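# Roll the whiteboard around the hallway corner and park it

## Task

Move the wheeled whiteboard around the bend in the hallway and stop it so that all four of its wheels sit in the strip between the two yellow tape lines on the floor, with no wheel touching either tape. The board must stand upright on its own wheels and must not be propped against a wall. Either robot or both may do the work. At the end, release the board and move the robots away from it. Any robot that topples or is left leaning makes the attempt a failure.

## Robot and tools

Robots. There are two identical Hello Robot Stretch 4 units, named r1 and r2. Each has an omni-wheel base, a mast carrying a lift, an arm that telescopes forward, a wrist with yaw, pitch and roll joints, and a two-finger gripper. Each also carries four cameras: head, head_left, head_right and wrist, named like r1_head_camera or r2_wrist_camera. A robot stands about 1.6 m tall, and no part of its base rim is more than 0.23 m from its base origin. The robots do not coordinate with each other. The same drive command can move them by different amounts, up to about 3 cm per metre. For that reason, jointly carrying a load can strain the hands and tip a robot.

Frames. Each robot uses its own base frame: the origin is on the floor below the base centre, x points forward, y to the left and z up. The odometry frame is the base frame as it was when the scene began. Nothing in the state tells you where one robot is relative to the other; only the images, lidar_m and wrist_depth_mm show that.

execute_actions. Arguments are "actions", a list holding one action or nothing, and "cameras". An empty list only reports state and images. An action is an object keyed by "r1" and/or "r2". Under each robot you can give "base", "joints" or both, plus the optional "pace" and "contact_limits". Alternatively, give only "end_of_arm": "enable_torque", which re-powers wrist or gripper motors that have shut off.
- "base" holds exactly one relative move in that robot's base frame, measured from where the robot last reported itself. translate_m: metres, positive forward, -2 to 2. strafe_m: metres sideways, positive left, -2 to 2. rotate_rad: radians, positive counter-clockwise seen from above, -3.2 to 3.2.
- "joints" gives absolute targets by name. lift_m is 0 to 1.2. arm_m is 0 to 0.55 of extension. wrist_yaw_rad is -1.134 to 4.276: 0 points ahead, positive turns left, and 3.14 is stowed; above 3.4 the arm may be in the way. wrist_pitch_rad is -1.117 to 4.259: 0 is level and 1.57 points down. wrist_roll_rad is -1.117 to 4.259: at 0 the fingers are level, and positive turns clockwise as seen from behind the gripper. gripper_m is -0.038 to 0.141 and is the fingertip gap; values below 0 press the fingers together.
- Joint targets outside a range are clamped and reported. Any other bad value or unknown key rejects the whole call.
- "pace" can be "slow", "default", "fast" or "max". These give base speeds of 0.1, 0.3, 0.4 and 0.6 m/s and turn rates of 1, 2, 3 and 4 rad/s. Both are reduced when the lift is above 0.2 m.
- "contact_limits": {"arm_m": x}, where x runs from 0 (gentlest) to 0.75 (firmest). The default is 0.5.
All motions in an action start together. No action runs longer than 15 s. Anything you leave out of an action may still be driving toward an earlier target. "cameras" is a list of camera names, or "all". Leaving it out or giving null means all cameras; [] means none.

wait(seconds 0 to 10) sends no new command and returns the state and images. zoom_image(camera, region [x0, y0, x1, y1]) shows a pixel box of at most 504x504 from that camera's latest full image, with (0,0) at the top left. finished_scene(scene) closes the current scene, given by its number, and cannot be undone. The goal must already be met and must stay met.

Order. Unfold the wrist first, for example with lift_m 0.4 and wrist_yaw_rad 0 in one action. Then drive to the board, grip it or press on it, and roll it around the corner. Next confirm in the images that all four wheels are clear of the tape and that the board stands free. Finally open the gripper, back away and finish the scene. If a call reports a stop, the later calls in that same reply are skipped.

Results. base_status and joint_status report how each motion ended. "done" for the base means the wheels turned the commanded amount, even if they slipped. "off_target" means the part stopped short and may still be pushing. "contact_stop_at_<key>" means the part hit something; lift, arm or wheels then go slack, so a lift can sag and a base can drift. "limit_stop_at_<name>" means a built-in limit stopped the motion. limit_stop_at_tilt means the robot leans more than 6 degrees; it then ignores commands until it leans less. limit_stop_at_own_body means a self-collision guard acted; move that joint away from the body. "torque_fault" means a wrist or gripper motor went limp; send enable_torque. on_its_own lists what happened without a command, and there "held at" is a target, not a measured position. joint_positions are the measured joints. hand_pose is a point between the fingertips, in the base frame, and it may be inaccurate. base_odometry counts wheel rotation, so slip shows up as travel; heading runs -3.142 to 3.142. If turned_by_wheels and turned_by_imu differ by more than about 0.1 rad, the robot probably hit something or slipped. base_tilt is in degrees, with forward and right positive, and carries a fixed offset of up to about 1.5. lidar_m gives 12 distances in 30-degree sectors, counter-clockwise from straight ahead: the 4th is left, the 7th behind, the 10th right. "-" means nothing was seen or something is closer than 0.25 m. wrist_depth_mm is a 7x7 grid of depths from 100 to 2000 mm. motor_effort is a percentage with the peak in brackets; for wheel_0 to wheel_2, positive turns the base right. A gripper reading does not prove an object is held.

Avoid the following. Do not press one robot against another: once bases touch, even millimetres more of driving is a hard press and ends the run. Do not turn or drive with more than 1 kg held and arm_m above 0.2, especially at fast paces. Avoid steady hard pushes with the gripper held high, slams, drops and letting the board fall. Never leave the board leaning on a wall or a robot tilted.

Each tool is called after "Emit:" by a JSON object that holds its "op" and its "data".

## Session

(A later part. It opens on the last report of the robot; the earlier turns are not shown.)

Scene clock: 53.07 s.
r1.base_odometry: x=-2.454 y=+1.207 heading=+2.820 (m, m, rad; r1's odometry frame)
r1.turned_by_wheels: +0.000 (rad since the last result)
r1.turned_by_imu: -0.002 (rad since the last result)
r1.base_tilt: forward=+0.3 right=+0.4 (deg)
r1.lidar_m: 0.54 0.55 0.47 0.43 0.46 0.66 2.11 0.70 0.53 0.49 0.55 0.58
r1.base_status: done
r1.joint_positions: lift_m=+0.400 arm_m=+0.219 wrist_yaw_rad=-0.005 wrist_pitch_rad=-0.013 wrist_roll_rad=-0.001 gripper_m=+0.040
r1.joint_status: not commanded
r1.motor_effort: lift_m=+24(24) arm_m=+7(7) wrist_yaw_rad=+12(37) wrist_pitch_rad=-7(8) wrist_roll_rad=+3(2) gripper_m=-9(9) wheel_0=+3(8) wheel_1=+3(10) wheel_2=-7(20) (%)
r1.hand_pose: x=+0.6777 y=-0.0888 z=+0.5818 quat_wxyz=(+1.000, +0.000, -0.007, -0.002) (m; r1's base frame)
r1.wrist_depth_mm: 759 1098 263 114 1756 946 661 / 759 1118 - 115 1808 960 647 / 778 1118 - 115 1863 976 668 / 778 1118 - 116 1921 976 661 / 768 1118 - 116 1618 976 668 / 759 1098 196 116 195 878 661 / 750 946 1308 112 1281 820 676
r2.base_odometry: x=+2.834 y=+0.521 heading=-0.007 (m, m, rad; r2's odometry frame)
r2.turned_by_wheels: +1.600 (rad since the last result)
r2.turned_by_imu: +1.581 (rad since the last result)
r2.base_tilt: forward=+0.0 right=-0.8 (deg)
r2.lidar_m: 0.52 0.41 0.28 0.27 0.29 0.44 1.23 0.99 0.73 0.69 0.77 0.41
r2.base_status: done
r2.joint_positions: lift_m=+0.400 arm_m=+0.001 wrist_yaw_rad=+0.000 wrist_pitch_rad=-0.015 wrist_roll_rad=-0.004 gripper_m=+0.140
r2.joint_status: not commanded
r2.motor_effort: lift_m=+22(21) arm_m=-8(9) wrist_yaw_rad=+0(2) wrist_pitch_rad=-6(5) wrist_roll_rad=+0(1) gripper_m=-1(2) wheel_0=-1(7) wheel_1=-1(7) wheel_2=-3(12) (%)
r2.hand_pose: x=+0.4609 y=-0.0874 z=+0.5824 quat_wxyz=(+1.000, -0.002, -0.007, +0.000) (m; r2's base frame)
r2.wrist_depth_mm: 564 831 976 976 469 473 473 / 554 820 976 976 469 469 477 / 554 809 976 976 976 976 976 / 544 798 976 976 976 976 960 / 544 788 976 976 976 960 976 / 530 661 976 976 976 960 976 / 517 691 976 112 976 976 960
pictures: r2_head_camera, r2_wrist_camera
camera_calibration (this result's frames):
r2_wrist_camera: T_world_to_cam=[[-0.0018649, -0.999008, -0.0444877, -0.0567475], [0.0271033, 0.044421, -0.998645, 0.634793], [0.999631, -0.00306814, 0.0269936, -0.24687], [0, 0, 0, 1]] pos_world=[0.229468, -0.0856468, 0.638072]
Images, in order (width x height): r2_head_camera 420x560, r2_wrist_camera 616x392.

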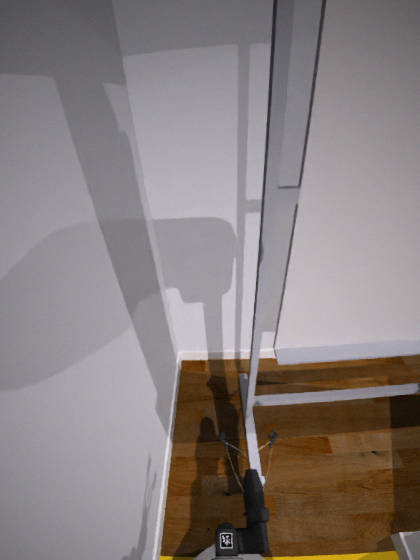

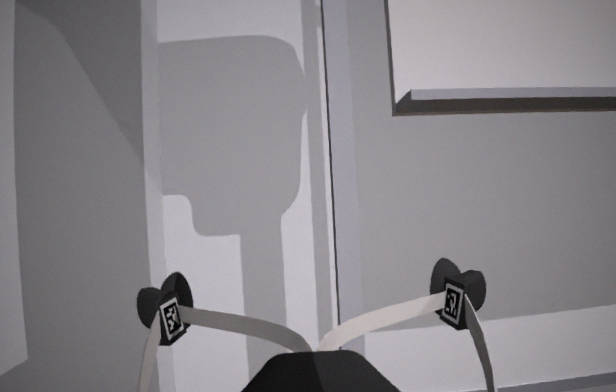

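Emit:
{"op": "execute_actions", "data": {"actions": [{"r1":{"base":{"translate_m":0.04},"pace":"slow"}}], "cameras": []}}

Emit:
{"op": "execute_actions", "data": {"actions": [{"r2":{"base":{"translate_m":0.1},"joints":{"arm_m":0.2}}}], "cameras": []}}

Emit:
{"op": "execute_actions", "data": {"actions": [{"r2":{"joints":{"gripper_m":-0.01}},"r1":{"joints":{"gripper_m":0.06}}}], "cameras": []}}

Emit:
{"op": "execute_actions", "data": {"actions": [{"r2":{"base":{"translate_m":-0.34},"pace":"slow"},"r1":{"base":{"strafe_m":-0.11},"pace":"slow"}}], "cameras": []}}

Emit:
{"op": "execute_actions", "data": {"actions": [{"r1":{"base":{"translate_m":0.09},"pace":"slow"},"r2":{"base":{"translate_m":-0.2},"pace":"slow"}}], "cameras": ["r2_head_camera","r1_head_camera"]}}

Scene clock: 55.43 s.
r1.base_odometry: x=-2.492 y=+1.220 heading=+2.820 (m, m, rad; r1's odometry frame)
r1.turned_by_wheels: +0.000 (rad since the last result)
r1.turned_by_imu: +0.000 (rad since the last result)
r1.base_tilt: forward=+0.4 right=+0.5 (deg)
r1.lidar_m: 0.53 0.60 0.46 0.42 0.46 0.65 2.14 0.74 0.53 0.49 0.51 0.60
r1.base_status: done
r1.joint_positions: lift_m=+0.400 arm_m=+0.219 wrist_yaw_rad=-0.005 wrist_pitch_rad=-0.013 wrist_roll_rad=-0.001 gripper_m=+0.040
r1.joint_status: not commanded
r1.motor_effort: lift_m=+24(24) arm_m=+7(7) wrist_yaw_rad=+13(17) wrist_pitch_rad=-7(8) wrist_roll_rad=+1(3) gripper_m=-12(7) wheel_0=+4(8) wheel_1=+4(6) wheel_2=-8(16) (%)
r1.hand_pose: x=+0.6777 y=-0.0889 z=+0.5818 quat_wxyz=(+1.000, +0.000, -0.007, -0.003) (m; r1's base frame)
r1.wrist_depth_mm: 759 1098 263 114 1808 946 654 / 768 1118 - 115 1863 960 654 / 768 1118 - 115 1921 976 661 / 759 1118 - 116 1808 991 668 / 768 1118 - 116 1618 960 668 / 759 1098 196 116 195 891 661 / 750 946 1336 112 1336 809 676
r2.base_odometry: x=+2.834 y=+0.521 heading=-0.007 (m, m, rad; r2's odometry frame)
r2.turned_by_wheels: +0.000 (rad since the last result)
r2.turned_by_imu: -0.001 (rad since the last result)
r2.base_tilt: forward=+0.1 right=-0.8 (deg)
r2.lidar_m: 0.42 0.40 0.27 0.25 0.29 0.43 1.25 1.00 0.72 0.69 0.76 0.44
r2.base_status: not commanded
r2.joint_positions: lift_m=+0.400 arm_m=+0.001 wrist_yaw_rad=+0.000 wrist_pitch_rad=-0.015 wrist_roll_rad=-0.004 gripper_m=+0.140
r2.joint_status: not commanded
r2.motor_effort: lift_m=+22(22) arm_m=-8(8) wrist_yaw_rad=-1(1) wrist_pitch_rad=-6(5) wrist_roll_rad=-1(2) gripper_m=-3(2) wheel_0=-1(1) wheel_1=-1(1) wheel_2=-3(3) (%)
r2.hand_pose: x=+0.4609 y=-0.0874 z=+0.5824 quat_wxyz=(+1.000, -0.002, -0.007, +0.000) (m; r2's base frame)
r2.wrist_depth_mm: 554 831 976 976 469 473 480 / 559 820 976 991 469 473 477 / 554 809 976 960 976 976 976 / 544 798 976 976 976 976 976 / 539 788 976 976 976 976 976 / 530 661 976 976 976 960 976 / 517 691 976 112 976 991 976
pictures: none
No camera images: the call's "cameras" was empty. Leave "cameras" out to get every camera's image.

Scene clock: 57.13 s.
r1.base_odometry: x=-2.492 y=+1.220 heading=+2.820 (m, m, rad; r1's odometry frame)
r1.turned_by_wheels: +0.000 (rad since the last result)
r1.turned_by_imu: +0.000 (rad since the last result)
r1.base_tilt: forward=+0.4 right=+0.4 (deg)
r1.lidar_m: 0.54 0.57 0.46 0.41 0.46 0.67 2.15 0.73 0.55 0.49 0.53 0.57
r1.base_status: not commanded
r1.joint_positions: lift_m=+0.400 arm_m=+0.219 wrist_yaw_rad=-0.005 wrist_pitch_rad=-0.013 wrist_roll_rad=-0.001 gripper_m=+0.040
r1.joint_status: not commanded
r1.motor_effort: lift_m=+24(24) arm_m=+7(7) wrist_yaw_rad=+13(13) wrist_pitch_rad=-7(6) wrist_roll_rad=+3(1) gripper_m=-7(8) wheel_0=+4(4) wheel_1=+5(4) wheel_2=-9(9) (%)
r1.hand_pose: x=+0.6777 y=-0.0889 z=+0.5818 quat_wxyz=(+1.000, +0.000, -0.007, -0.003) (m; r1's base frame)
r1.wrist_depth_mm: 750 1098 262 114 1756 946 654 / 759 1098 - 115 1863 960 654 / 768 1118 - 115 1863 991 661 / 759 1118 - 115 1863 991 668 / 768 1118 - 116 1618 976 668 / 759 1098 197 117 195 891 661 / 750 976 1336 112 1308 820 668
r2.base_odometry: x=+2.934 y=+0.520 heading=-0.007 (m, m, rad; r2's odometry frame)
r2.turned_by_wheels: +0.000 (rad since the last result)
r2.turned_by_imu: +0.000 (rad since the last result)
r2.base_tilt: forward=+0.1 right=-0.8 (deg)
r2.lidar_m: 0.39 0.38 0.28 0.27 0.28 0.40 1.26 1.00 0.72 0.70 0.76 0.35
r2.base_status: done
r2.joint_positions: lift_m=+0.400 arm_m=+0.198 wrist_yaw_rad=-0.001 wrist_pitch_rad=-0.015 wrist_roll_rad=-0.004 gripper_m=+0.140
r2.joint_status: all done
r2.motor_effort: lift_m=+21(21) arm_m=+9(9) wrist_yaw_rad=+2(3) wrist_pitch_rad=-6(6) wrist_roll_rad=-2(3) gripper_m=-2(2) wheel_0=+2(5) wheel_1=+2(7) wheel_2=-1(12) (%)
r2.hand_pose: x=+0.6577 y=-0.0877 z=+0.5824 quat_wxyz=(+1.000, -0.002, -0.007, -0.001) (m; r2's base frame)
r2.wrist_depth_mm: 549 676 676 163 676 668 676 / 549 676 676 163 676 668 668 / 549 676 668 163 668 668 668 / 539 676 676 163 676 668 668 / 535 668 668 163 668 668 668 / 521 668 668 163 668 676 668 / 517 661 676 112 668 668 668
pictures: none
No camera images: the call's "cameras" was empty. Leave "cameras" out to get every camera's image.

Scene clock: 59.57 s.
r1.base_odometry: x=-2.492 y=+1.220 heading=+2.820 (m, m, rad; r1's odometry frame)
r1.turned_by_wheels: +0.000 (rad since the last result)
r1.turned_by_imu: +0.000 (rad since the last result)
r1.base_tilt: forward=+0.5 right=+0.4 (deg)
r1.lidar_m: 0.54 0.60 0.44 0.42 0.46 0.66 2.12 0.74 0.51 0.48 0.50 0.60
r1.base_status: not commanded
r1.joint_positions: lift_m=+0.400 arm_m=+0.219 wrist_yaw_rad=-0.005 wrist_pitch_rad=-0.013 wrist_roll_rad=-0.001 gripper_m=+0.060
r1.joint_status: all done
r1.motor_effort: lift_m=+24(24) arm_m=+7(7) wrist_yaw_rad=+12(20) wrist_pitch_rad=-8(7) wrist_roll_rad=+3(4) gripper_m=-4(12) wheel_0=+4(4) wheel_1=+4(4) wheel_2=-7(8) (%)
r1.hand_pose: x=+0.6777 y=-0.0888 z=+0.5817 quat_wxyz=(+1.000, +0.000, -0.007, -0.002) (m; r1's base frame)
r1.wrist_depth_mm: 768 1118 262 118 1756 946 668 / 759 1138 - 119 1808 976 647 / 768 1118 - 119 1863 976 676 / 759 1098 - 120 1808 976 661 / 768 1098 - 120 1618 976 661 / 750 1098 199 120 198 891 654 / 750 960 1336 114 1308 820 676
r2.base_odometry: x=+2.934 y=+0.520 heading=-0.007 (m, m, rad; r2's odometry frame)
r2.turned_by_wheels: +0.000 (rad since the last result)
r2.turned_by_imu: -0.001 (rad since the last result)
r2.base_tilt: forward=+0.0 right=-0.8 (deg)
r2.lidar_m: 0.39 0.38 0.28 0.26 0.28 0.43 1.24 1.04 0.74 0.70 0.76 0.43
r2.base_status: not commanded
r2.joint_positions: lift_m=+0.400 arm_m=+0.199 wrist_yaw_rad=-0.004 wrist_pitch_rad=-0.015 wrist_roll_rad=-0.004 gripper_m=-0.010
r2.joint_status: all done
r2.motor_effort: lift_m=+21(21) arm_m=+8(9) wrist_yaw_rad=+12(12) wrist_pitch_rad=-6(6) wrist_roll_rad=-1(0) gripper_m=-8(8) wheel_0=-1(2) wheel_1=+2(2) wheel_2=-1(0) (%)
r2.hand_pose: x=+0.6576 y=-0.0887 z=+0.5824 quat_wxyz=(+1.000, -0.002, -0.007, -0.002) (m; r2's base frame)
r2.wrist_depth_mm: 559 676 668 162 676 676 676 / 559 668 676 162 676 676 676 / 554 668 676 162 668 676 676 / 554 676 668 161 676 676 668 / 544 668 676 162 676 676 668 / 535 668 668 161 187 668 668 / 521 668 174 112 668 676 668
pictures: none
No camera images: the call's "cameras" was empty. Leave "cameras" out to get every camera's image.

Scene clock: 64.27 s.
r1.base_odometry: x=-2.457 y=+1.324 heading=+2.821 (m, m, rad; r1's odometry frame)
r1.turned_by_wheels: +0.001 (rad since the last result)
r1.turned_by_imu: +0.002 (rad since the last result)
r1.base_tilt: forward=+0.4 right=+0.4 (deg)
r1.lidar_m: 0.55 0.59 0.59 0.54 0.58 0.80 1.62 0.55 0.42 0.37 0.42 0.54
r1.base_status: done
r1.joint_positions: lift_m=+0.400 arm_m=+0.219 wrist_yaw_rad=+0.002 wrist_pitch_rad=-0.013 wrist_roll_rad=-0.001 gripper_m=+0.060
r1.joint_status: not commanded
r1.motor_effort: lift_m=+24(24) arm_m=+4(7) wrist_yaw_rad=-6(39) wrist_pitch_rad=-9(10) wrist_roll_rad=+3(3) gripper_m=-4(9) wheel_0=+3(14) wheel_1=+0(4) wheel_2=+4(9) (%)
r1.hand_pose: x=+0.6788 y=-0.0869 z=+0.5817 quat_wxyz=(+1.000, +0.000, -0.007, +0.001) (m; r1's base frame)
r1.wrist_depth_mm: 891 - 260 183 1618 723 512 / 891 - 370 184 1708 741 504 / 904 - 1078 184 1756 741 508 / 904 - - 185 1708 750 512 / 904 - - 185 1499 759 508 / 891 1808 196 186 199 691 504 / 891 1138 1229 120 1336 634 512
r2.base_odometry: x=+2.594 y=+0.522 heading=-0.008 (m, m, rad; r2's odometry frame)
r2.turned_by_wheels: -0.001 (rad since the last result)
r2.turned_by_imu: -0.004 (rad since the last result)
r2.base_tilt: forward=+0.0 right=-0.8 (deg)
r2.lidar_m: 0.51 0.40 0.29 0.26 0.30 0.42 1.20 0.99 0.72 0.67 0.74 0.35
r2.base_status: done
r2.joint_positions: lift_m=+0.400 arm_m=+0.199 wrist_yaw_rad=-0.002 wrist_pitch_rad=-0.015 wrist_roll_rad=-0.004 gripper_m=-0.010
r2.joint_status: not commanded
r2.motor_effort: lift_m=+21(21) arm_m=+4(8) wrist_yaw_rad=+5(15) wrist_pitch_rad=-6(6) wrist_roll_rad=+1(0) gripper_m=-16(11) wheel_0=-10(12) wheel_1=-5(6) wheel_2=+6(10) (%)
r2.hand_pose: x=+0.6584 y=-0.0880 z=+0.5824 quat_wxyz=(+1.000, -0.002, -0.007, -0.001) (m; r2's base frame)
r2.wrist_depth_mm: 569 842 1025 168 1025 1025 634 / 564 842 1008 168 1008 1025 1008 / 569 831 1025 169 1008 1025 1025 / 559 820 1025 168 1008 1025 1025 / 549 809 1008 168 1008 1025 1042 / 539 788 1025 167 183 1025 1025 / 530 715 991 112 1025 1025 1008
pictures: none
No camera images: the call's "cameras" was empty. Leave "cameras" out to get every camera's image.

Scene clock: 67.53 s.
r1.base_odometry: x=-2.542 y=+1.353 heading=+2.821 (m, m, rad; r1's odometry frame)
r1.turned_by_wheels: +0.001 (rad since the last result)
r1.turned_by_imu: +0.001 (rad since the last result)
r1.base_tilt: forward=+0.4 right=+0.3 (deg)
r1.lidar_m: 0.55 0.53 0.55 0.53 0.58 0.78 1.62 0.58 0.42 0.38 0.41 0.59
r1.base_status: done
r1.joint_positions: lift_m=+0.400 arm_m=+0.219 wrist_yaw_rad=+0.004 wrist_pitch_rad=-0.013 wrist_roll_rad=-0.001 gripper_m=+0.060
r1.joint_status: not commanded
r1.motor_effort: lift_m=+24(24) arm_m=+4(4) wrist_yaw_rad=-13(14) wrist_pitch_rad=-8(9) wrist_roll_rad=+3(3) gripper_m=-2(4) wheel_0=+6(10) wheel_1=+4(7) wheel_2=+1(6) (%)
r1.hand_pose: x=+0.6790 y=-0.0864 z=+0.5817 quat_wxyz=(+1.000, +0.000, -0.007, +0.002) (m; r1's base frame)
r1.wrist_depth_mm: 891 1042 241 164 1661 732 512 / 891 1060 379 164 1756 741 508 / 891 - - 165 1756 759 512 / 904 - - 166 1808 768 517 / 891 - - 166 1499 768 517 / 878 1756 195 167 198 707 512 / 878 1229 1229 119 1308 634 521
r2.base_odometry: x=+2.395 y=+0.524 heading=-0.009 (m, m, rad; r2's odometry frame)
r2.turned_by_wheels: -0.001 (rad since the last result)
r2.turned_by_imu: -0.003 (rad since the last result)
r2.base_tilt: forward=+0.0 right=-0.8 (deg)
r2.lidar_m: 0.52 0.41 0.28 0.26 0.30 0.40 1.24 1.00 0.70 0.69 0.73 0.40
r2.base_status: done
r2.joint_positions: lift_m=+0.400 arm_m=+0.199 wrist_yaw_rad=-0.004 wrist_pitch_rad=-0.015 wrist_roll_rad=-0.004 gripper_m=-0.010
r2.joint_status: not commanded
r2.motor_effort: lift_m=+21(21) arm_m=+4(4) wrist_yaw_rad=+11(14) wrist_pitch_rad=-7(7) wrist_roll_rad=-1(1) gripper_m=-13(13) wheel_0=-13(12) wheel_1=-7(7) wheel_2=+4(10) (%)
r2.hand_pose: x=+0.6584 y=-0.0885 z=+0.5823 quat_wxyz=(+1.000, -0.002, -0.007, -0.002) (m; r2's base frame)
r2.wrist_depth_mm: 580 866 1205 169 1229 236 237 / 574 866 1229 171 1229 1229 1229 / 574 842 1229 170 1229 1229 1229 / 569 842 1205 169 1229 1229 1229 / 564 831 1205 169 1229 1229 1229 / 549 809 1160 169 185 1229 1229 / 539 741 1182 112 1229 1229 1205
pictures: r1_head_camera, r2_head_camera
Images, in order (width x height): r1_head_camera 420x560, r2_head_camera 420x560.

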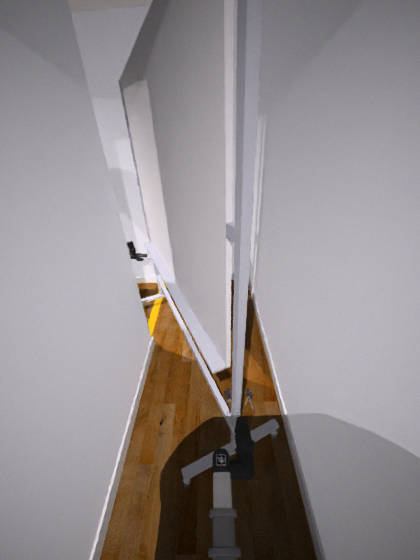

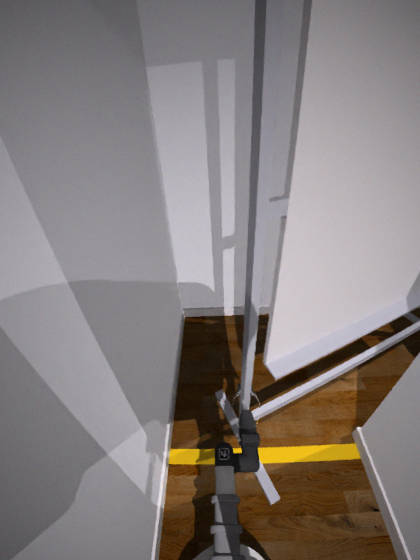

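Emit:
{"op": "execute_actions", "data": {"actions": [{"r1":{"base":{"translate_m":0.09},"pace":"slow"},"r2":{"joints":{"wrist_yaw_rad":0.45},"pace":"slow"}}], "cameras": []}}

Emit:
{"op": "execute_actions", "data": {"actions": [{"r1":{"base":{"strafe_m":-0.04},"joints":{"arm_m":0.3},"pace":"slow"},"r2":{"base":{"translate_m":-0.15},"pace":"slow"}}], "cameras": []}}

Emit:
{"op": "execute_actions", "data": {"actions": [{"r1":{"base":{"translate_m":0.12},"pace":"slow"},"r2":{"base":{"translate_m":-0.16},"pace":"slow"}}], "cameras": ["r2_head_camera","r1_head_camera"]}}

Scene clock: 70.43 s.
r1.base_odometry: x=-2.628 y=+1.381 heading=+2.822 (m, m, rad; r1's odometry frame)
r1.turned_by_wheels: +0.001 (rad since the last result)
r1.turned_by_imu: +0.001 (rad since the last result)
r1.base_tilt: forward=+0.4 right=+0.4 (deg)
r1.lidar_m: 0.54 0.53 0.58 0.55 0.58 0.79 1.67 0.55 0.40 0.37 0.40 0.59
r1.base_status: done
r1.joint_positions: lift_m=+0.400 arm_m=+0.220 wrist_yaw_rad=+0.003 wrist_pitch_rad=-0.013 wrist_roll_rad=-0.001 gripper_m=+0.060
r1.joint_status: not commanded
r1.motor_effort: lift_m=+24(24) arm_m=+2(4) wrist_yaw_rad=-12(38) wrist_pitch_rad=-8(9) wrist_roll_rad=+2(3) gripper_m=-2(11) wheel_0=+6(7) wheel_1=+3(8) wheel_2=-2(6) (%)
r1.hand_pose: x=+0.6793 y=-0.0864 z=+0.5817 quat_wxyz=(+1.000, +0.000, -0.007, +0.002) (m; r1's base frame)
r1.wrist_depth_mm: 878 - 238 164 1708 732 517 / 891 - 336 164 1708 750 512 / 878 - 1042 165 1756 768 517 / 891 - - 165 1808 768 525 / 878 - - 167 1537 768 517 / 891 1808 194 166 198 707 517 / 878 1336 1229 120 1308 640 521
r2.base_odometry: x=+2.395 y=+0.524 heading=-0.010 (m, m, rad; r2's odometry frame)
r2.turned_by_wheels: -0.001 (rad since the last result)
r2.turned_by_imu: -0.005 (rad since the last result)
r2.base_tilt: forward=+0.0 right=-0.8 (deg)
r2.lidar_m: 0.39 0.41 0.29 0.26 0.28 0.43 1.25 1.05 0.73 0.69 0.74 0.37
r2.base_status: not commanded
r2.joint_positions: lift_m=+0.400 arm_m=+0.199 wrist_yaw_rad=+0.434 wrist_pitch_rad=-0.015 wrist_roll_rad=-0.004 gripper_m=-0.010
r2.joint_status: all done
r2.on_its_own: wrist_yaw_rad is at rest, and its effort (+45) is outside its rest range (-13 to +13)
r2.motor_effort: lift_m=+21(22) arm_m=+4(4) wrist_yaw_rad=+45(92) wrist_pitch_rad=-6(8) wrist_roll_rad=+0(2) gripper_m=-8(15) wheel_0=-16(25) wheel_1=-7(8) wheel_2=-10(13) (%)
r2.hand_pose: x=+0.6687 y=+0.0420 z=+0.5824 quat_wxyz=(+0.977, -0.001, -0.008, +0.215) (m; r2's base frame)
r2.wrist_depth_mm: 353 445 615 168 1160 1060 976 / 353 442 609 167 1160 1060 976 / 351 439 603 167 1182 1060 991 / 349 436 597 167 1160 1060 991 / 345 430 591 167 1182 1078 991 / 343 427 525 167 185 1060 1008 / 338 415 496 112 1182 1042 976
pictures: none
No camera images: the call's "cameras" was empty. Leave "cameras" out to get every camera's image.

Scene clock: 73.20 s.
r1.base_odometry: x=-2.615 y=+1.419 heading=+2.823 (m, m, rad; r1's odometry frame)
r1.turned_by_wheels: +0.001 (rad since the last result)
r1.turned_by_imu: +0.001 (rad since the last result)
r1.base_tilt: forward=+0.4 right=+0.5 (deg)
r1.lidar_m: 0.57 0.55 0.60 0.59 0.60 0.85 1.46 0.51 0.36 0.34 0.34 0.53
r1.base_status: done
r1.joint_positions: lift_m=+0.400 arm_m=+0.299 wrist_yaw_rad=+0.005 wrist_pitch_rad=-0.013 wrist_roll_rad=-0.001 gripper_m=+0.060
r1.joint_status: all done
r1.on_its_own: wrist_yaw_rad is at rest, and its effort (-18) is outside its rest range (-13 to +13)
r1.motor_effort: lift_m=+24(24) arm_m=+7(10) wrist_yaw_rad=-18(21) wrist_pitch_rad=-6(8) wrist_roll_rad=+2(1) gripper_m=-6(4) wheel_0=+6(14) wheel_1=+1(3) wheel_2=+2(2) (%)
r1.hand_pose: x=+0.7585 y=-0.0859 z=+0.5818 quat_wxyz=(+1.000, +0.000, -0.007, +0.003) (m; r1's base frame)
r1.wrist_depth_mm: 1983 274 247 183 1537 661 462 / - 410 368 183 1576 668 455 / 1983 1430 1983 184 1576 691 462 / 1708 1921 1983 185 1618 683 462 / 1983 - 1983 185 1366 691 459 / 1537 1808 193 186 198 627 455 / 1281 1308 1308 120 1281 569 466
r2.base_odometry: x=+2.245 y=+0.526 heading=-0.012 (m, m, rad; r2's odometry frame)
r2.turned_by_wheels: -0.002 (rad since the last result)
r2.turned_by_imu: -0.004 (rad since the last result)
r2.base_tilt: forward=+0.0 right=-0.8 (deg)
r2.lidar_m: 0.47 0.40 0.26 0.26 0.31 0.43 1.21 1.03 0.73 0.68 0.72 0.35
r2.base_status: done
r2.joint_positions: lift_m=+0.400 arm_m=+0.199 wrist_yaw_rad=+0.439 wrist_pitch_rad=-0.015 wrist_roll_rad=-0.004 gripper_m=-0.010
r2.joint_status: not commanded
r2.on_its_own: wrist_yaw_rad is at rest, and its effort (+31) is outside its rest range (-13 to +13)
r2.motor_effort: lift_m=+21(21) arm_m=+4(4) wrist_yaw_rad=+31(45) wrist_pitch_rad=-6(6) wrist_roll_rad=+1(2) gripper_m=-11(13) wheel_0=-15(17) wheel_1=-9(13) wheel_2=+3(5) (%)
r2.hand_pose: x=+0.6685 y=+0.0435 z=+0.5824 quat_wxyz=(+0.976, -0.001, -0.008, +0.218) (m; r2's base frame)
r2.wrist_depth_mm: 353 439 615 170 1308 1182 1098 / 353 442 603 170 1336 1205 1118 / 353 436 597 170 1308 1205 1118 / 349 433 597 169 1308 1205 1118 / 345 430 585 170 1336 1205 1118 / 342 424 525 169 182 1182 1098 / 338 418 334 112 1281 1160 1118
pictures: none
No camera images: the call's "cameras" was empty. Leave "cameras" out to get every camera's image.

Scene clock: 76.07 s.
r1.base_odometry: x=-2.729 y=+1.456 heading=+2.824 (m, m, rad; r1's odometry frame)
r1.turned_by_wheels: +0.001 (rad since the last result)
r1.turned_by_imu: +0.002 (rad since the last result)
r1.base_tilt: forward=+0.3 right=+0.5 (deg)
r1.lidar_m: 0.56 0.54 0.60 0.58 0.63 0.84 1.42 0.51 0.36 0.33 0.37 0.54
r1.base_status: done
r1.joint_positions: lift_m=+0.400 arm_m=+0.299 wrist_yaw_rad=+0.007 wrist_pitch_rad=-0.013 wrist_roll_rad=-0.001 gripper_m=+0.060
r1.joint_status: not commanded
r1.on_its_own: wrist_yaw_rad is at rest, and its effort (-21) is outside its rest range (-13 to +13)
r1.motor_effort: lift_m=+24(24) arm_m=+7(7) wrist_yaw_rad=-21(21) wrist_pitch_rad=-8(7) wrist_roll_rad=+2(2) gripper_m=+0(2) wheel_0=+7(10) wheel_1=+4(7) wheel_2=+3(5) (%)
r1.hand_pose: x=+0.7587 y=-0.0855 z=+0.5818 quat_wxyz=(+1.000, +0.000, -0.007, +0.003) (m; r1's base frame)
r1.wrist_depth_mm: 1921 251 239 171 1618 676 469 / 1863 364 1863 172 1618 691 459 / 1921 1863 1863 172 1618 691 466 / 1921 1863 1863 173 1708 699 469 / 1921 1921 1863 173 1397 699 466 / 1921 1661 191 173 198 640 466 / 1336 1205 1336 120 1281 580 473
r2.base_odometry: x=+2.085 y=+0.527 heading=-0.013 (m, m, rad; r2's odometry frame)
r2.turned_by_wheels: -0.001 (rad since the last result)
r2.turned_by_imu: -0.004 (rad since the last result)
r2.base_tilt: forward=+0.1 right=-0.8 (deg)
r2.lidar_m: 0.46 0.40 0.29 0.27 0.28 0.41 1.19 1.04 0.73 0.70 0.74 0.43
r2.base_status: done
r2.joint_positions: lift_m=+0.400 arm_m=+0.199 wrist_yaw_rad=+0.442 wrist_pitch_rad=-0.015 wrist_roll_rad=-0.004 gripper_m=-0.010
r2.joint_status: not commanded
r2.on_its_own: wrist_yaw_rad is at rest, and its effort (+24) is outside its rest range (-13 to +13)
r2.motor_effort: lift_m=+21(22) arm_m=+3(4) wrist_yaw_rad=+24(32) wrist_pitch_rad=-6(7) wrist_roll_rad=+0(1) gripper_m=-12(14) wheel_0=-13(16) wheel_1=-9(12) wheel_2=+5(12) (%)
r2.hand_pose: x=+0.6685 y=+0.0443 z=+0.5824 quat_wxyz=(+0.976, -0.001, -0.008, +0.219) (m; r2's base frame)
r2.wrist_depth_mm: 353 439 615 171 1464 1308 1205 / 353 439 609 171 1464 1366 1229 / 349 439 597 170 1464 1366 1229 / 351 433 591 170 1464 1366 1255 / 345 427 585 171 1430 1366 1255 / 343 427 521 170 182 1308 1281 / 338 410 173 112 1366 1229 1229
pictures: r1_head_camera, r2_head_camera
Images, in order (width x height): r1_head_camera 420x560, r2_head_camera 420x560.

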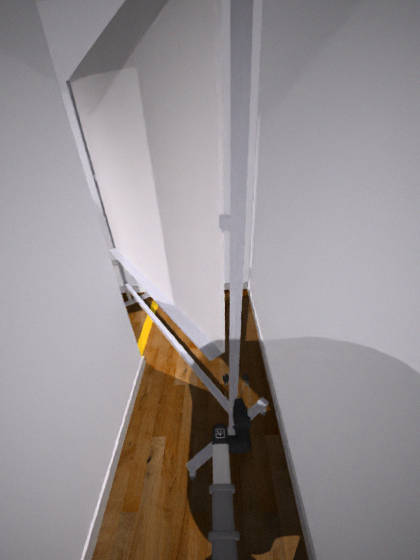

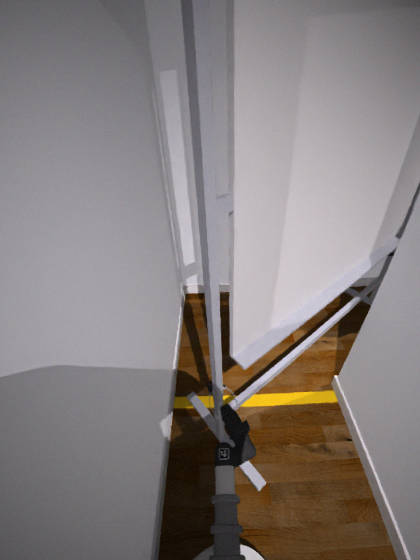

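Emit:
{"op": "execute_actions", "data": {"actions": [{"r1":{"base":{"strafe_m":-0.04},"pace":"slow"}}], "cameras": []}}

Emit:
{"op": "execute_actions", "data": {"actions": [{"r1":{"base":{"translate_m":0.15},"pace":"slow"},"r2":{"base":{"translate_m":-0.11},"pace":"slow"}}], "cameras": []}}

Emit:
{"op": "execute_actions", "data": {"actions": [{"r1":{"base":{"translate_m":0.15},"pace":"slow"},"r2":{"base":{"translate_m":-0.14},"pace":"slow"}}], "cameras": []}}

Emit:
{"op": "execute_actions", "data": {"actions": [{"r1":{"base":{"translate_m":0.16},"pace":"slow"},"r2":{"base":{"translate_m":-0.12},"pace":"slow"}}], "cameras": ["r2_head_camera","r1_head_camera"]}}

Scene clock: 78.40 s.
r1.base_odometry: x=-2.717 y=+1.494 heading=+2.826 (m, m, rad; r1's odometry frame)
r1.turned_by_wheels: +0.002 (rad since the last result)
r1.turned_by_imu: +0.003 (rad since the last result)
r1.base_tilt: forward=+0.5 right=+0.4 (deg)
r1.lidar_m: 0.58 0.52 0.67 0.62 0.66 0.93 1.24 0.48 0.33 0.28 0.33 0.48
r1.base_status: done
r1.joint_positions: lift_m=+0.400 arm_m=+0.299 wrist_yaw_rad=+0.018 wrist_pitch_rad=-0.014 wrist_roll_rad=-0.001 gripper_m=+0.060
r1.joint_status: not commanded
r1.on_its_own: wrist_yaw_rad is at rest, and its effort (-54) is outside its rest range (-13 to +13)
r1.motor_effort: lift_m=+24(24) arm_m=+4(7) wrist_yaw_rad=-54(54) wrist_pitch_rad=-5(7) wrist_roll_rad=+3(4) gripper_m=-9(8) wheel_0=+14(18) wheel_1=+3(4) wheel_2=+12(12) (%)
r1.hand_pose: x=+0.7601 y=-0.0822 z=+0.5818 quat_wxyz=(+1.000, +0.000, -0.007, +0.009) (m; r1's base frame)
r1.wrist_depth_mm: 1983 250 241 189 1576 627 427 / 1921 364 334 189 1661 634 430 / 1983 1863 1921 189 1708 654 427 / 1983 1863 1863 190 1708 654 430 / 1921 1921 1863 190 1397 647 430 / 1863 1618 189 190 200 597 439 / 1366 1205 1366 120 1255 539 433
r2.base_odometry: x=+2.085 y=+0.527 heading=-0.014 (m, m, rad; r2's odometry frame)
r2.turned_by_wheels: +0.000 (rad since the last result)
r2.turned_by_imu: -0.001 (rad since the last result)
r2.base_tilt: forward=+0.0 right=-0.8 (deg)
r2.lidar_m: 0.48 0.41 0.29 0.26 0.30 0.40 1.20 1.03 0.73 0.70 0.72 0.44
r2.base_status: not commanded
r2.joint_positions: lift_m=+0.400 arm_m=+0.199 wrist_yaw_rad=+0.439 wrist_pitch_rad=-0.015 wrist_roll_rad=-0.004 gripper_m=-0.010
r2.joint_status: not commanded
r2.on_its_own: wrist_yaw_rad is at rest, and its effort (+31) is outside its rest range (-13 to +13)
r2.motor_effort: lift_m=+21(21) arm_m=+3(3) wrist_yaw_rad=+31(31) wrist_pitch_rad=-6(6) wrist_roll_rad=+0(1) gripper_m=-11(14) wheel_0=-14(13) wheel_1=-8(8) wheel_2=+3(6) (%)
r2.hand_pose: x=+0.6686 y=+0.0435 z=+0.5824 quat_wxyz=(+0.976, -0.001, -0.008, +0.218) (m; r2's base frame)
r2.wrist_depth_mm: 353 445 615 171 1464 1308 1205 / 353 442 609 170 1464 1366 1255 / 353 439 603 169 1464 1366 1229 / 351 436 597 170 1499 1336 1229 / 347 433 591 169 1464 1336 1229 / 342 427 525 169 183 1336 1255 / 340 413 173 112 1366 1229 1205
pictures: none
No camera images: the call's "cameras" was empty. Leave "cameras" out to get every camera's image.

Scene clock: 81.20 s.
r1.base_odometry: x=-2.859 y=+1.540 heading=+2.827 (m, m, rad; r1's odometry frame)
r1.turned_by_wheels: +0.001 (rad since the last result)
r1.turned_by_imu: +0.002 (rad since the last result)
r1.base_tilt: forward=+0.4 right=+0.3 (deg)
r1.lidar_m: 0.49 0.49 0.65 0.60 0.66 0.91 1.26 0.45 0.33 0.29 0.32 0.45
r1.base_status: done
r1.joint_positions: lift_m=+0.400 arm_m=+0.299 wrist_yaw_rad=+0.005 wrist_pitch_rad=-0.013 wrist_roll_rad=-0.001 gripper_m=+0.060
r1.joint_status: not commanded
r1.on_its_own: wrist_yaw_rad is at rest, and its effort (-19) is outside its rest range (-13 to +13)
r1.motor_effort: lift_m=+24(24) arm_m=+4(4) wrist_yaw_rad=-19(54) wrist_pitch_rad=-9(8) wrist_roll_rad=+2(0) gripper_m=-4(11) wheel_0=+8(14) wheel_1=+3(11) wheel_2=+0(10) (%)
r1.hand_pose: x=+0.7590 y=-0.0860 z=+0.5816 quat_wxyz=(+1.000, +0.000, -0.006, +0.002) (m; r1's base frame)
r1.wrist_depth_mm: 267 244 241 154 1430 597 415 / 397 413 1708 155 1499 609 418 / 946 1708 1708 155 1499 609 410 / 1756 1708 1708 155 1537 615 413 / 1708 1708 1708 156 1255 627 413 / 1464 1708 191 156 199 564 421 / 1255 1308 1366 120 1205 512 421
r2.base_odometry: x=+1.976 y=+0.529 heading=-0.014 (m, m, rad; r2's odometry frame)
r2.turned_by_wheels: -0.001 (rad since the last result)
r2.turned_by_imu: -0.002 (rad since the last result)
r2.base_tilt: forward=+0.0 right=-0.8 (deg)
r2.lidar_m: 0.48 0.41 0.28 0.27 0.29 0.42 1.17 1.03 0.72 0.68 0.74 0.46
r2.base_status: done
r2.joint_positions: lift_m=+0.400 arm_m=+0.200 wrist_yaw_rad=+0.446 wrist_pitch_rad=-0.015 wrist_roll_rad=-0.004 gripper_m=-0.010
r2.joint_status: not commanded
r2.motor_effort: lift_m=+21(21) arm_m=+2(3) wrist_yaw_rad=+13(31) wrist_pitch_rad=-5(7) wrist_roll_rad=-2(3) gripper_m=-13(13) wheel_0=-7(17) wheel_1=-4(12) wheel_2=+3(4) (%)
r2.hand_pose: x=+0.6686 y=+0.0454 z=+0.5825 quat_wxyz=(+0.975, -0.001, -0.008, +0.221) (m; r2's base frame)
r2.wrist_depth_mm: 351 436 603 170 1537 798 237 / 351 439 603 170 1537 1430 1336 / 347 436 591 171 1537 1430 1336 / 347 430 585 170 1576 1464 1336 / 343 427 580 169 1576 1464 1366 / 340 421 496 169 186 1430 1336 / 336 397 521 112 1366 1229 1281
pictures: none
No camera images: the call's "cameras" was empty. Leave "cameras" out to get every camera's image.

Scene clock: 83.97 s.
r1.base_odometry: x=-3.002 y=+1.586 heading=+2.828 (m, m, rad; r1's odometry frame)
r1.turned_by_wheels: +0.001 (rad since the last result)
r1.turned_by_imu: +0.002 (rad since the last result)
r1.base_tilt: forward=+0.5 right=+0.3 (deg)
r1.lidar_m: 0.45 0.54 0.67 0.60 0.66 0.95 1.24 0.45 0.32 0.29 0.34 0.47
r1.base_status: done
r1.joint_positions: lift_m=+0.400 arm_m=+0.299 wrist_yaw_rad=+0.006 wrist_pitch_rad=-0.013 wrist_roll_rad=-0.001 gripper_m=+0.060
r1.joint_status: not commanded
r1.on_its_own: wrist_yaw_rad is at rest, and its effort (-18) is outside its rest range (-13 to +13)
r1.motor_effort: lift_m=+24(24) arm_m=+4(4) wrist_yaw_rad=-18(19) wrist_pitch_rad=-10(9) wrist_roll_rad=+3(4) gripper_m=-1(3) wheel_0=+7(9) wheel_1=+5(6) wheel_2=+1(6) (%)
r1.hand_pose: x=+0.7591 y=-0.0857 z=+0.5816 quat_wxyz=(+1.000, +0.000, -0.006, +0.003) (m; r1's base frame)
r1.wrist_depth_mm: 244 244 1499 155 1464 609 421 / 351 1576 1537 156 1499 615 424 / 1618 1537 1537 156 1499 627 418 / 1576 1576 1499 157 1499 627 421 / 1576 1618 1537 157 1281 634 418 / 1576 1576 192 158 198 580 427 / 1281 1281 1336 120 1205 525 424
r2.base_odometry: x=+1.836 y=+0.531 heading=-0.015 (m, m, rad; r2's odometry frame)
r2.turned_by_wheels: -0.001 (rad since the last result)
r2.turned_by_imu: -0.002 (rad since the last result)
r2.base_tilt: forward=+0.1 right=-0.8 (deg)
r2.lidar_m: 0.51 0.41 0.29 0.26 0.30 0.41 1.16 1.03 0.74 0.68 0.74 0.48
r2.base_status: done
r2.joint_positions: lift_m=+0.400 arm_m=+0.200 wrist_yaw_rad=+0.446 wrist_pitch_rad=-0.015 wrist_roll_rad=-0.004 gripper_m=-0.010
r2.joint_status: not commanded
r2.motor_effort: lift_m=+22(22) arm_m=+2(2) wrist_yaw_rad=+13(16) wrist_pitch_rad=-7(7) wrist_roll_rad=-2(1) gripper_m=-13(15) wheel_0=-8(13) wheel_1=-5(8) wheel_2=+6(14) (%)
r2.hand_pose: x=+0.6686 y=+0.0454 z=+0.5824 quat_wxyz=(+0.975, -0.001, -0.008, +0.221) (m; r2's base frame)
r2.wrist_depth_mm: 351 439 597 168 1618 237 237 / 351 436 603 170 1708 1576 1464 / 351 436 597 170 1708 1576 1430 / 347 433 585 169 1661 1576 1464 / 343 427 585 168 1708 1576 1464 / 340 421 500 168 183 1576 1464 / 334 402 521 112 1336 1205 1281
pictures: none
No camera images: the call's "cameras" was empty. Leave "cameras" out to get every camera's image.

Scene clock: 86.83 s.
r1.base_odometry: x=-3.154 y=+1.635 heading=+2.829 (m, m, rad; r1's odometry frame)
r1.turned_by_wheels: +0.001 (rad since the last result)
r1.turned_by_imu: +0.002 (rad since the last result)
r1.base_tilt: forward=+0.3 right=+0.3 (deg)
r1.lidar_m: 0.46 0.82 0.66 0.61 0.65 0.91 1.28 0.46 0.34 0.31 0.34 0.47
r1.base_status: done
r1.joint_positions: lift_m=+0.400 arm_m=+0.299 wrist_yaw_rad=+0.004 wrist_pitch_rad=-0.013 wrist_roll_rad=-0.001 gripper_m=+0.060
r1.joint_status: not commanded
r1.motor_effort: lift_m=+24(24) arm_m=+4(4) wrist_yaw_rad=-13(37) wrist_pitch_rad=-7(9) wrist_roll_rad=+4(4) gripper_m=-5(5) wheel_0=+7(14) wheel_1=+4(8) wheel_2=-2(5) (%)
r1.hand_pose: x=+0.7589 y=-0.0863 z=+0.5817 quat_wxyz=(+1.000, +0.000, -0.007, +0.002) (m; r1's base frame)
r1.wrist_depth_mm: 244 243 1366 158 1336 621 427 / 384 1366 1336 158 1336 621 430 / 1366 1397 1366 159 1336 634 424 / 1397 1397 1366 160 1336 647 427 / 1430 1397 1397 160 1336 640 427 / 1430 1397 189 161 198 585 433 / 1366 1336 1336 120 1229 525 433
r2.base_odometry: x=+1.716 y=+0.533 heading=-0.016 (m, m, rad; r2's odometry frame)
r2.turned_by_wheels: -0.001 (rad since the last result)
r2.turned_by_imu: -0.003 (rad since the last result)
r2.base_tilt: forward=+0.0 right=-0.8 (deg)
r2.lidar_m: 0.55 0.41 0.29 0.26 0.28 0.42 1.15 1.03 0.74 0.67 0.73 0.52
r2.base_status: done
r2.joint_positions: lift_m=+0.400 arm_m=+0.200 wrist_yaw_rad=+0.445 wrist_pitch_rad=-0.015 wrist_roll_rad=-0.004 gripper_m=-0.010
r2.joint_status: not commanded
r2.motor_effort: lift_m=+22(22) arm_m=+1(1) wrist_yaw_rad=+13(25) wrist_pitch_rad=-5(7) wrist_roll_rad=-1(2) gripper_m=-12(17) wheel_0=-7(12) wheel_1=-5(10) wheel_2=+3(10) (%)
r2.hand_pose: x=+0.6688 y=+0.0453 z=+0.5825 quat_wxyz=(+0.975, -0.001, -0.008, +0.221) (m; r2's base frame)
r2.wrist_depth_mm: 351 436 609 174 1430 237 237 / 351 439 603 174 1808 1661 382 / 349 436 597 176 1808 1661 1537 / 347 430 585 175 1756 1708 1576 / 342 430 585 174 1808 1708 1576 / 340 421 500 173 185 1708 1576 / 336 399 525 112 1336 1229 1281
pictures: r1_head_camera, r2_head_camera
Images, in order (width x height): r1_head_camera 420x560, r2_head_camera 420x560.

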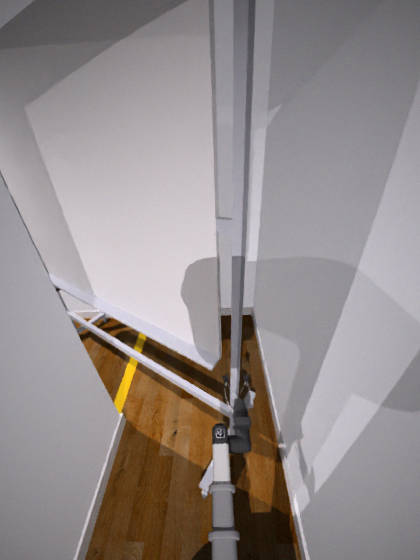

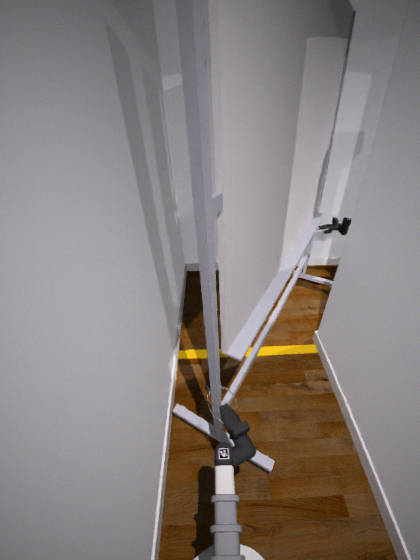

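Emit:
{"op": "execute_actions", "data": {"actions": [{"r2":{"base":{"strafe_m":-0.05},"joints":{"arm_m":0.17},"pace":"slow"}}], "cameras": []}}

Emit:
{"op": "execute_actions", "data": {"actions": [{"r1":{"base":{"translate_m":0.17}},"r2":{"base":{"translate_m":-0.1},"joints":{"wrist_yaw_rad":0.25},"pace":"slow"}}], "cameras": []}}

Emit:
{"op": "execute_actions", "data": {"actions": [{"r1":{"base":{"translate_m":0.16}},"r2":{"base":{"translate_m":-0.07},"joints":{"wrist_yaw_rad":0.0},"pace":"slow"}}], "cameras": []}}

Emit:
{"op": "execute_actions", "data": {"actions": [{"r1":{"base":{"translate_m":0.2}},"r2":{"base":{"translate_m":-0.04},"pace":"slow"}}], "cameras": []}}

Emit:
{"op": "execute_actions", "data": {"actions": [{"r1":{"base":{"translate_m":0.25}},"r2":{"base":{"strafe_m":-0.07},"pace":"slow"}}], "cameras": ["r2_head_camera","r1_head_camera"]}}

Scene clock: 89.73 s.
r1.base_odometry: x=-3.154 y=+1.635 heading=+2.829 (m, m, rad; r1's odometry frame)
r1.turned_by_wheels: +0.000 (rad since the last result)
r1.turned_by_imu: +0.000 (rad since the last result)
r1.base_tilt: forward=+0.5 right=+0.4 (deg)
r1.lidar_m: 0.46 0.84 0.64 0.59 0.64 0.89 1.25 0.47 0.34 0.30 0.32 0.47
r1.base_status: not commanded
r1.joint_positions: lift_m=+0.400 arm_m=+0.299 wrist_yaw_rad=+0.007 wrist_pitch_rad=-0.013 wrist_roll_rad=-0.001 gripper_m=+0.060
r1.joint_status: not commanded
r1.on_its_own: wrist_yaw_rad is at rest, and its effort (-20) is outside its rest range (-13 to +13)
r1.motor_effort: lift_m=+24(24) arm_m=+4(4) wrist_yaw_rad=-20(24) wrist_pitch_rad=-7(9) wrist_roll_rad=+3(3) gripper_m=-2(4) wheel_0=+8(7) wheel_1=+4(4) wheel_2=+1(2) (%)
r1.hand_pose: x=+0.7592 y=-0.0855 z=+0.5818 quat_wxyz=(+1.000, +0.000, -0.007, +0.003) (m; r1's base frame)
r1.wrist_depth_mm: 242 241 1366 162 1308 627 433 / 1397 1366 1336 162 1308 634 436 / 1397 1366 1366 162 1308 647 427 / 1430 1430 1366 163 1336 654 430 / 1430 1366 1366 163 1366 640 430 / 1464 1430 187 163 199 591 442 / 1397 1308 1336 120 1255 539 436
r2.base_odometry: x=+1.716 y=+0.483 heading=-0.015 (m, m, rad; r2's odometry frame)
r2.turned_by_wheels: +0.001 (rad since the last result)
r2.turned_by_imu: +0.000 (rad since the last result)
r2.base_tilt: forward=+0.1 right=-0.8 (deg)
r2.lidar_m: 0.49 0.49 0.34 0.30 0.32 0.49 1.38 0.93 0.67 0.65 0.66 0.50
r2.base_status: done
r2.joint_positions: lift_m=+0.400 arm_m=+0.172 wrist_yaw_rad=+0.455 wrist_pitch_rad=-0.015 wrist_roll_rad=-0.004 gripper_m=-0.010
r2.joint_status: all done
r2.motor_effort: lift_m=+21(21) arm_m=-12(16) wrist_yaw_rad=-13(12) wrist_pitch_rad=-7(7) wrist_roll_rad=-1(3) gripper_m=-14(15) wheel_0=+5(5) wheel_1=-2(7) wheel_2=+5(9) (%)
r2.hand_pose: x=+0.6405 y=+0.0481 z=+0.5823 quat_wxyz=(+0.974, -0.001, -0.008, +0.225) (m; r2's base frame)
r2.wrist_depth_mm: 389 488 640 176 254 236 237 / 389 484 661 175 1863 1708 364 / 389 484 654 173 1863 1756 1576 / 387 480 647 175 1808 1708 1576 / 382 473 640 175 1808 1708 1576 / 377 466 554 174 188 1708 1537 / 375 442 597 112 1336 1205 1308
pictures: none
No camera images: the call's "cameras" was empty. Leave "cameras" out to get every camera's image.

Scene clock: 92.00 s.
r1.base_odometry: x=-3.316 y=+1.687 heading=+2.831 (m, m, rad; r1's odometry frame)
r1.turned_by_wheels: +0.002 (rad since the last result)
r1.turned_by_imu: +0.002 (rad since the last result)
r1.base_tilt: forward=+0.5 right=+0.4 (deg)
r1.lidar_m: 0.41 0.74 0.63 0.58 0.66 0.93 1.25 0.50 0.31 0.31 0.32 0.49
r1.base_status: done
r1.joint_positions: lift_m=+0.400 arm_m=+0.299 wrist_yaw_rad=+0.012 wrist_pitch_rad=-0.013 wrist_roll_rad=-0.001 gripper_m=+0.060
r1.joint_status: not commanded
r1.on_its_own: wrist_yaw_rad is at rest, and its effort (-36) is outside its rest range (-13 to +13)
r1.motor_effort: lift_m=+24(24) arm_m=+5(5) wrist_yaw_rad=-36(35) wrist_pitch_rad=-7(10) wrist_roll_rad=+2(3) gripper_m=-4(5) wheel_0=+10(11) wheel_1=+6(10) wheel_2=+6(16) (%)
r1.hand_pose: x=+0.7595 y=-0.0840 z=+0.5817 quat_wxyz=(+1.000, +0.000, -0.007, +0.006) (m; r1's base frame)
r1.wrist_depth_mm: 242 1205 1160 137 1138 654 452 / 1229 1205 1205 138 1160 668 439 / 1255 1229 1182 138 1138 683 449 / 1255 1229 1229 138 1160 676 452 / 1229 1229 1205 139 1160 676 449 / 1255 1255 193 140 198 627 445 / 1255 1205 1229 120 1160 559 459
r2.base_odometry: x=+1.616 y=+0.485 heading=-0.015 (m, m, rad; r2's odometry frame)
r2.turned_by_wheels: +0.000 (rad since the last result)
r2.turned_by_imu: -0.001 (rad since the last result)
r2.base_tilt: forward=+0.1 right=-0.8 (deg)
r2.lidar_m: 0.55 0.48 0.35 0.30 0.34 0.48 1.39 0.98 0.70 0.64 0.69 0.53
r2.base_status: done
r2.joint_positions: lift_m=+0.400 arm_m=+0.171 wrist_yaw_rad=+0.251 wrist_pitch_rad=-0.014 wrist_roll_rad=-0.004 gripper_m=-0.010
r2.joint_status: all done
r2.motor_effort: lift_m=+22(21) arm_m=-7(12) wrist_yaw_rad=-2(70) wrist_pitch_rad=-8(9) wrist_roll_rad=+0(1) gripper_m=-16(20) wheel_0=-9(11) wheel_1=-6(5) wheel_2=+10(20) (%)
r2.hand_pose: x=+0.6432 y=-0.0131 z=+0.5822 quat_wxyz=(+0.992, -0.001, -0.007, +0.125) (m; r2's base frame)
r2.wrist_depth_mm: 477 634 991 175 244 266 1808 / 477 634 991 175 1983 397 1756 / 469 627 960 176 1983 1863 1808 / 469 615 931 173 1983 1863 1808 / 469 609 931 174 1983 1863 1808 / 459 597 750 175 186 1661 1708 / 452 564 798 112 1366 627 1308
pictures: none
No camera images: the call's "cameras" was empty. Leave "cameras" out to get every camera's image.

Scene clock: 93.97 s.
r1.base_odometry: x=-3.468 y=+1.736 heading=+2.833 (m, m, rad; r1's odometry frame)
r1.turned_by_wheels: +0.002 (rad since the last result)
r1.turned_by_imu: +0.004 (rad since the last result)
r1.base_tilt: forward=+0.4 right=+0.5 (deg)
r1.lidar_m: 0.37 0.69 0.65 0.60 0.64 0.91 1.23 0.47 0.32 0.30 0.36 0.49
r1.base_status: done
r1.joint_positions: lift_m=+0.400 arm_m=+0.299 wrist_yaw_rad=+0.012 wrist_pitch_rad=-0.013 wrist_roll_rad=-0.001 gripper_m=+0.060
r1.joint_status: not commanded
r1.on_its_own: wrist_yaw_rad is at rest, and its effort (-37) is outside its rest range (-13 to +13)
r1.motor_effort: lift_m=+24(24) arm_m=+5(5) wrist_yaw_rad=-37(39) wrist_pitch_rad=-5(7) wrist_roll_rad=+3(1) gripper_m=-8(4) wheel_0=+13(16) wheel_1=+7(10) wheel_2=+9(12) (%)
r1.hand_pose: x=+0.7596 y=-0.0838 z=+0.5818 quat_wxyz=(+1.000, +0.000, -0.007, +0.006) (m; r1's base frame)
r1.wrist_depth_mm: 1078 1060 1025 137 976 683 466 / 1078 1060 1025 138 991 691 459 / 1078 1042 1042 138 991 707 462 / 1078 1060 1025 138 991 707 466 / 1078 1060 1042 139 991 715 466 / 1078 1042 191 140 198 647 462 / 1118 1060 1042 120 991 585 473
r2.base_odometry: x=+1.547 y=+0.486 heading=-0.015 (m, m, rad; r2's odometry frame)
r2.turned_by_wheels: +0.000 (rad since the last result)
r2.turned_by_imu: +0.000 (rad since the last result)
r2.base_tilt: forward=+0.1 right=-0.8 (deg)
r2.lidar_m: 0.54 0.48 0.34 0.32 0.32 0.49 1.40 0.98 0.70 0.64 0.68 0.56
r2.base_status: done
r2.joint_positions: lift_m=+0.400 arm_m=+0.171 wrist_yaw_rad=+0.009 wrist_pitch_rad=-0.014 wrist_roll_rad=-0.005 gripper_m=-0.010
r2.joint_status: all done
r2.on_its_own: wrist_yaw_rad is at rest, and its effort (-28) is outside its rest range (-13 to +13)
r2.motor_effort: lift_m=+21(21) arm_m=-6(7) wrist_yaw_rad=-28(69) wrist_pitch_rad=-9(9) wrist_roll_rad=+0(2) gripper_m=-19(19) wheel_0=-5(15) wheel_1=-6(7) wheel_2=+15(22) (%)
r2.hand_pose: x=+0.6313 y=-0.0847 z=+0.5821 quat_wxyz=(+1.000, -0.002, -0.007, +0.005) (m; r2's base frame)
r2.wrist_depth_mm: 640 960 - 174 262 - 809 / 640 960 - 175 349 - 809 / 640 960 1983 175 - - 820 / 640 931 1983 174 - - 842 / 621 917 1921 174 - - 854 / 615 891 1281 174 188 1756 854 / 603 809 1336 112 1336 1042 878
pictures: none
No camera images: the call's "cameras" was empty. Leave "cameras" out to get every camera's image.

Scene clock: 96.03 s.
r1.base_odometry: x=-3.659 y=+1.796 heading=+2.834 (m, m, rad; r1's odometry frame)
r1.turned_by_wheels: +0.001 (rad since the last result)
r1.turned_by_imu: +0.006 (rad since the last result)
r1.base_tilt: forward=+0.4 right=+0.2 (deg)
r1.lidar_m: 0.39 0.68 0.62 0.60 0.64 0.93 1.22 0.46 0.34 0.32 0.35 0.50
r1.base_status: done
r1.joint_positions: lift_m=+0.400 arm_m=+0.299 wrist_yaw_rad=+0.005 wrist_pitch_rad=-0.014 wrist_roll_rad=-0.001 gripper_m=+0.060
r1.joint_status: not commanded
r1.on_its_own: wrist_yaw_rad is at rest, and its effort (-16) is outside its rest range (-13 to +13)
r1.motor_effort: lift_m=+24(24) arm_m=+5(5) wrist_yaw_rad=-16(43) wrist_pitch_rad=-6(7) wrist_roll_rad=+3(2) gripper_m=-1(4) wheel_0=+8(22) wheel_1=+4(13) wheel_2=+2(7) (%)
r1.hand_pose: x=+0.7589 y=-0.0861 z=+0.5819 quat_wxyz=(+1.000, +0.000, -0.007, +0.002) (m; r1's base frame)
r1.wrist_depth_mm: 842 831 820 141 798 691 469 / 854 842 831 141 798 699 462 / 854 831 831 142 788 715 469 / 854 831 831 142 788 715 473 / 866 854 831 143 798 715 469 / 854 842 193 143 198 647 466 / 854 854 842 120 809 585 473
r2.base_odometry: x=+1.507 y=+0.486 heading=-0.015 (m, m, rad; r2's odometry frame)
r2.turned_by_wheels: +0.000 (rad since the last result)
r2.turned_by_imu: -0.001 (rad since the last result)
r2.base_tilt: forward=+0.1 right=-0.8 (deg)
r2.lidar_m: 0.56 0.48 0.33 0.30 0.33 0.49 1.39 0.93 0.68 0.65 0.68 0.59
r2.base_status: done
r2.joint_positions: lift_m=+0.400 arm_m=+0.171 wrist_yaw_rad=+0.003 wrist_pitch_rad=-0.014 wrist_roll_rad=-0.005 gripper_m=-0.010
r2.joint_status: not commanded
r2.motor_effort: lift_m=+22(22) arm_m=-6(6) wrist_yaw_rad=-7(29) wrist_pitch_rad=-7(10) wrist_roll_rad=+1(1) gripper_m=-12(17) wheel_0=-5(10) wheel_1=-2(11) wheel_2=+5(22) (%)
r2.hand_pose: x=+0.6307 y=-0.0867 z=+0.5823 quat_wxyz=(+1.000, -0.002, -0.007, +0.001) (m; r2's base frame)
r2.wrist_depth_mm: 647 991 - 173 - 1138 798 / 647 976 - 173 436 1921 809 / 647 960 - 172 - 1983 809 / 640 946 1983 172 - 1756 820 / 627 946 1921 172 - 1863 831 / 621 904 1308 172 186 1618 831 / 609 798 1336 112 1366 1025 866
pictures: none
No camera images: the call's "cameras" was empty. Leave "cameras" out to get every camera's image.

Scene clock: 98.30 s.
r1.base_odometry: x=-3.897 y=+1.871 heading=+2.834 (m, m, rad; r1's odometry frame)
r1.turned_by_wheels: +0.000 (rad since the last result)
r1.turned_by_imu: -0.002 (rad since the last result)
r1.base_tilt: forward=+0.4 right=+0.5 (deg)
r1.lidar_m: 0.39 0.59 0.80 0.59 0.63 0.89 1.30 0.48 0.37 0.33 0.37 0.50
r1.base_status: done
r1.joint_positions: lift_m=+0.400 arm_m=+0.299 wrist_yaw_rad=-0.005 wrist_pitch_rad=-0.013 wrist_roll_rad=-0.001 gripper_m=+0.060
r1.joint_status: not commanded
r1.motor_effort: lift_m=+24(24) arm_m=+5(5) wrist_yaw_rad=+12(14) wrist_pitch_rad=-7(8) wrist_roll_rad=+1(4) gripper_m=-3(6) wheel_0=-1(10) wheel_1=+0(9) wheel_2=-5(15) (%)
r1.hand_pose: x=+0.7581 y=-0.0888 z=+0.5817 quat_wxyz=(+1.000, +0.000, -0.007, -0.002) (m; r1's base frame)
r1.wrist_depth_mm: 580 564 559 130 549 539 462 / 580 569 559 131 549 539 452 / 580 569 569 131 544 539 462 / 580 580 564 132 554 544 462 / 585 574 569 132 554 549 462 / 585 580 199 133 196 549 455 / 580 580 574 120 554 549 466
r2.base_odometry: x=+1.506 y=+0.416 heading=-0.014 (m, m, rad; r2's odometry frame)
r2.turned_by_wheels: +0.001 (rad since the last result)
r2.turned_by_imu: +0.002 (rad since the last result)
r2.base_tilt: forward=+0.1 right=-0.8 (deg)
r2.lidar_m: 0.53 0.56 0.41 0.37 0.41 0.58 1.64 0.86 0.61 0.57 0.59 0.61
r2.base_status: done
r2.joint_positions: lift_m=+0.400 arm_m=+0.171 wrist_yaw_rad=+0.010 wrist_pitch_rad=-0.015 wrist_roll_rad=-0.005 gripper_m=-0.010
r2.joint_status: not commanded
r2.on_its_own: wrist_yaw_rad is at rest, and its effort (-31) is outside its rest range (-13 to +13)
r2.motor_effort: lift_m=+21(21) arm_m=-6(6) wrist_yaw_rad=-31(49) wrist_pitch_rad=-6(8) wrist_roll_rad=-1(1) gripper_m=-12(12) wheel_0=+10(17) wheel_1=+0(5) wheel_2=+6(4) (%)
r2.hand_pose: x=+0.6314 y=-0.0844 z=+0.5824 quat_wxyz=(+1.000, -0.002, -0.007, +0.005) (m; r2's base frame)
r2.wrist_depth_mm: 741 1098 - 173 - 1025 723 / 723 1098 - 172 - 1060 732 / 723 1078 - 172 - 1078 741 / 723 1042 - 172 - 1118 750 / 715 1042 - 172 - 1118 759 / 699 1008 208 172 187 1576 759 / 683 842 1308 112 1336 976 788
pictures: r1_head_camera, r2_head_camera
Images, in order (width x height): r1_head_camera 420x560, r2_head_camera 420x560.

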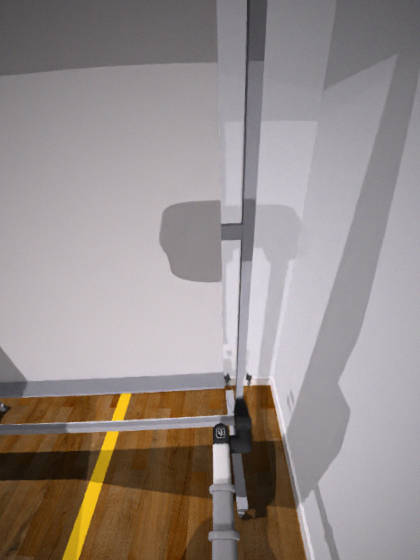

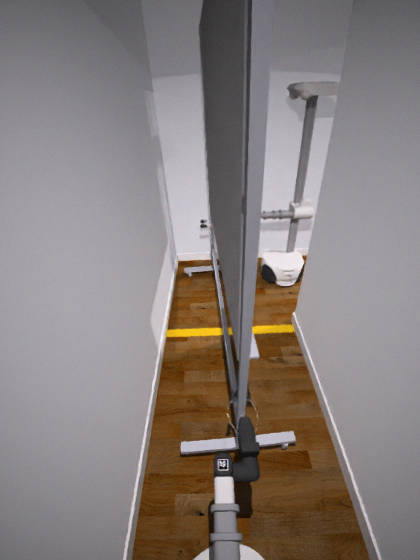

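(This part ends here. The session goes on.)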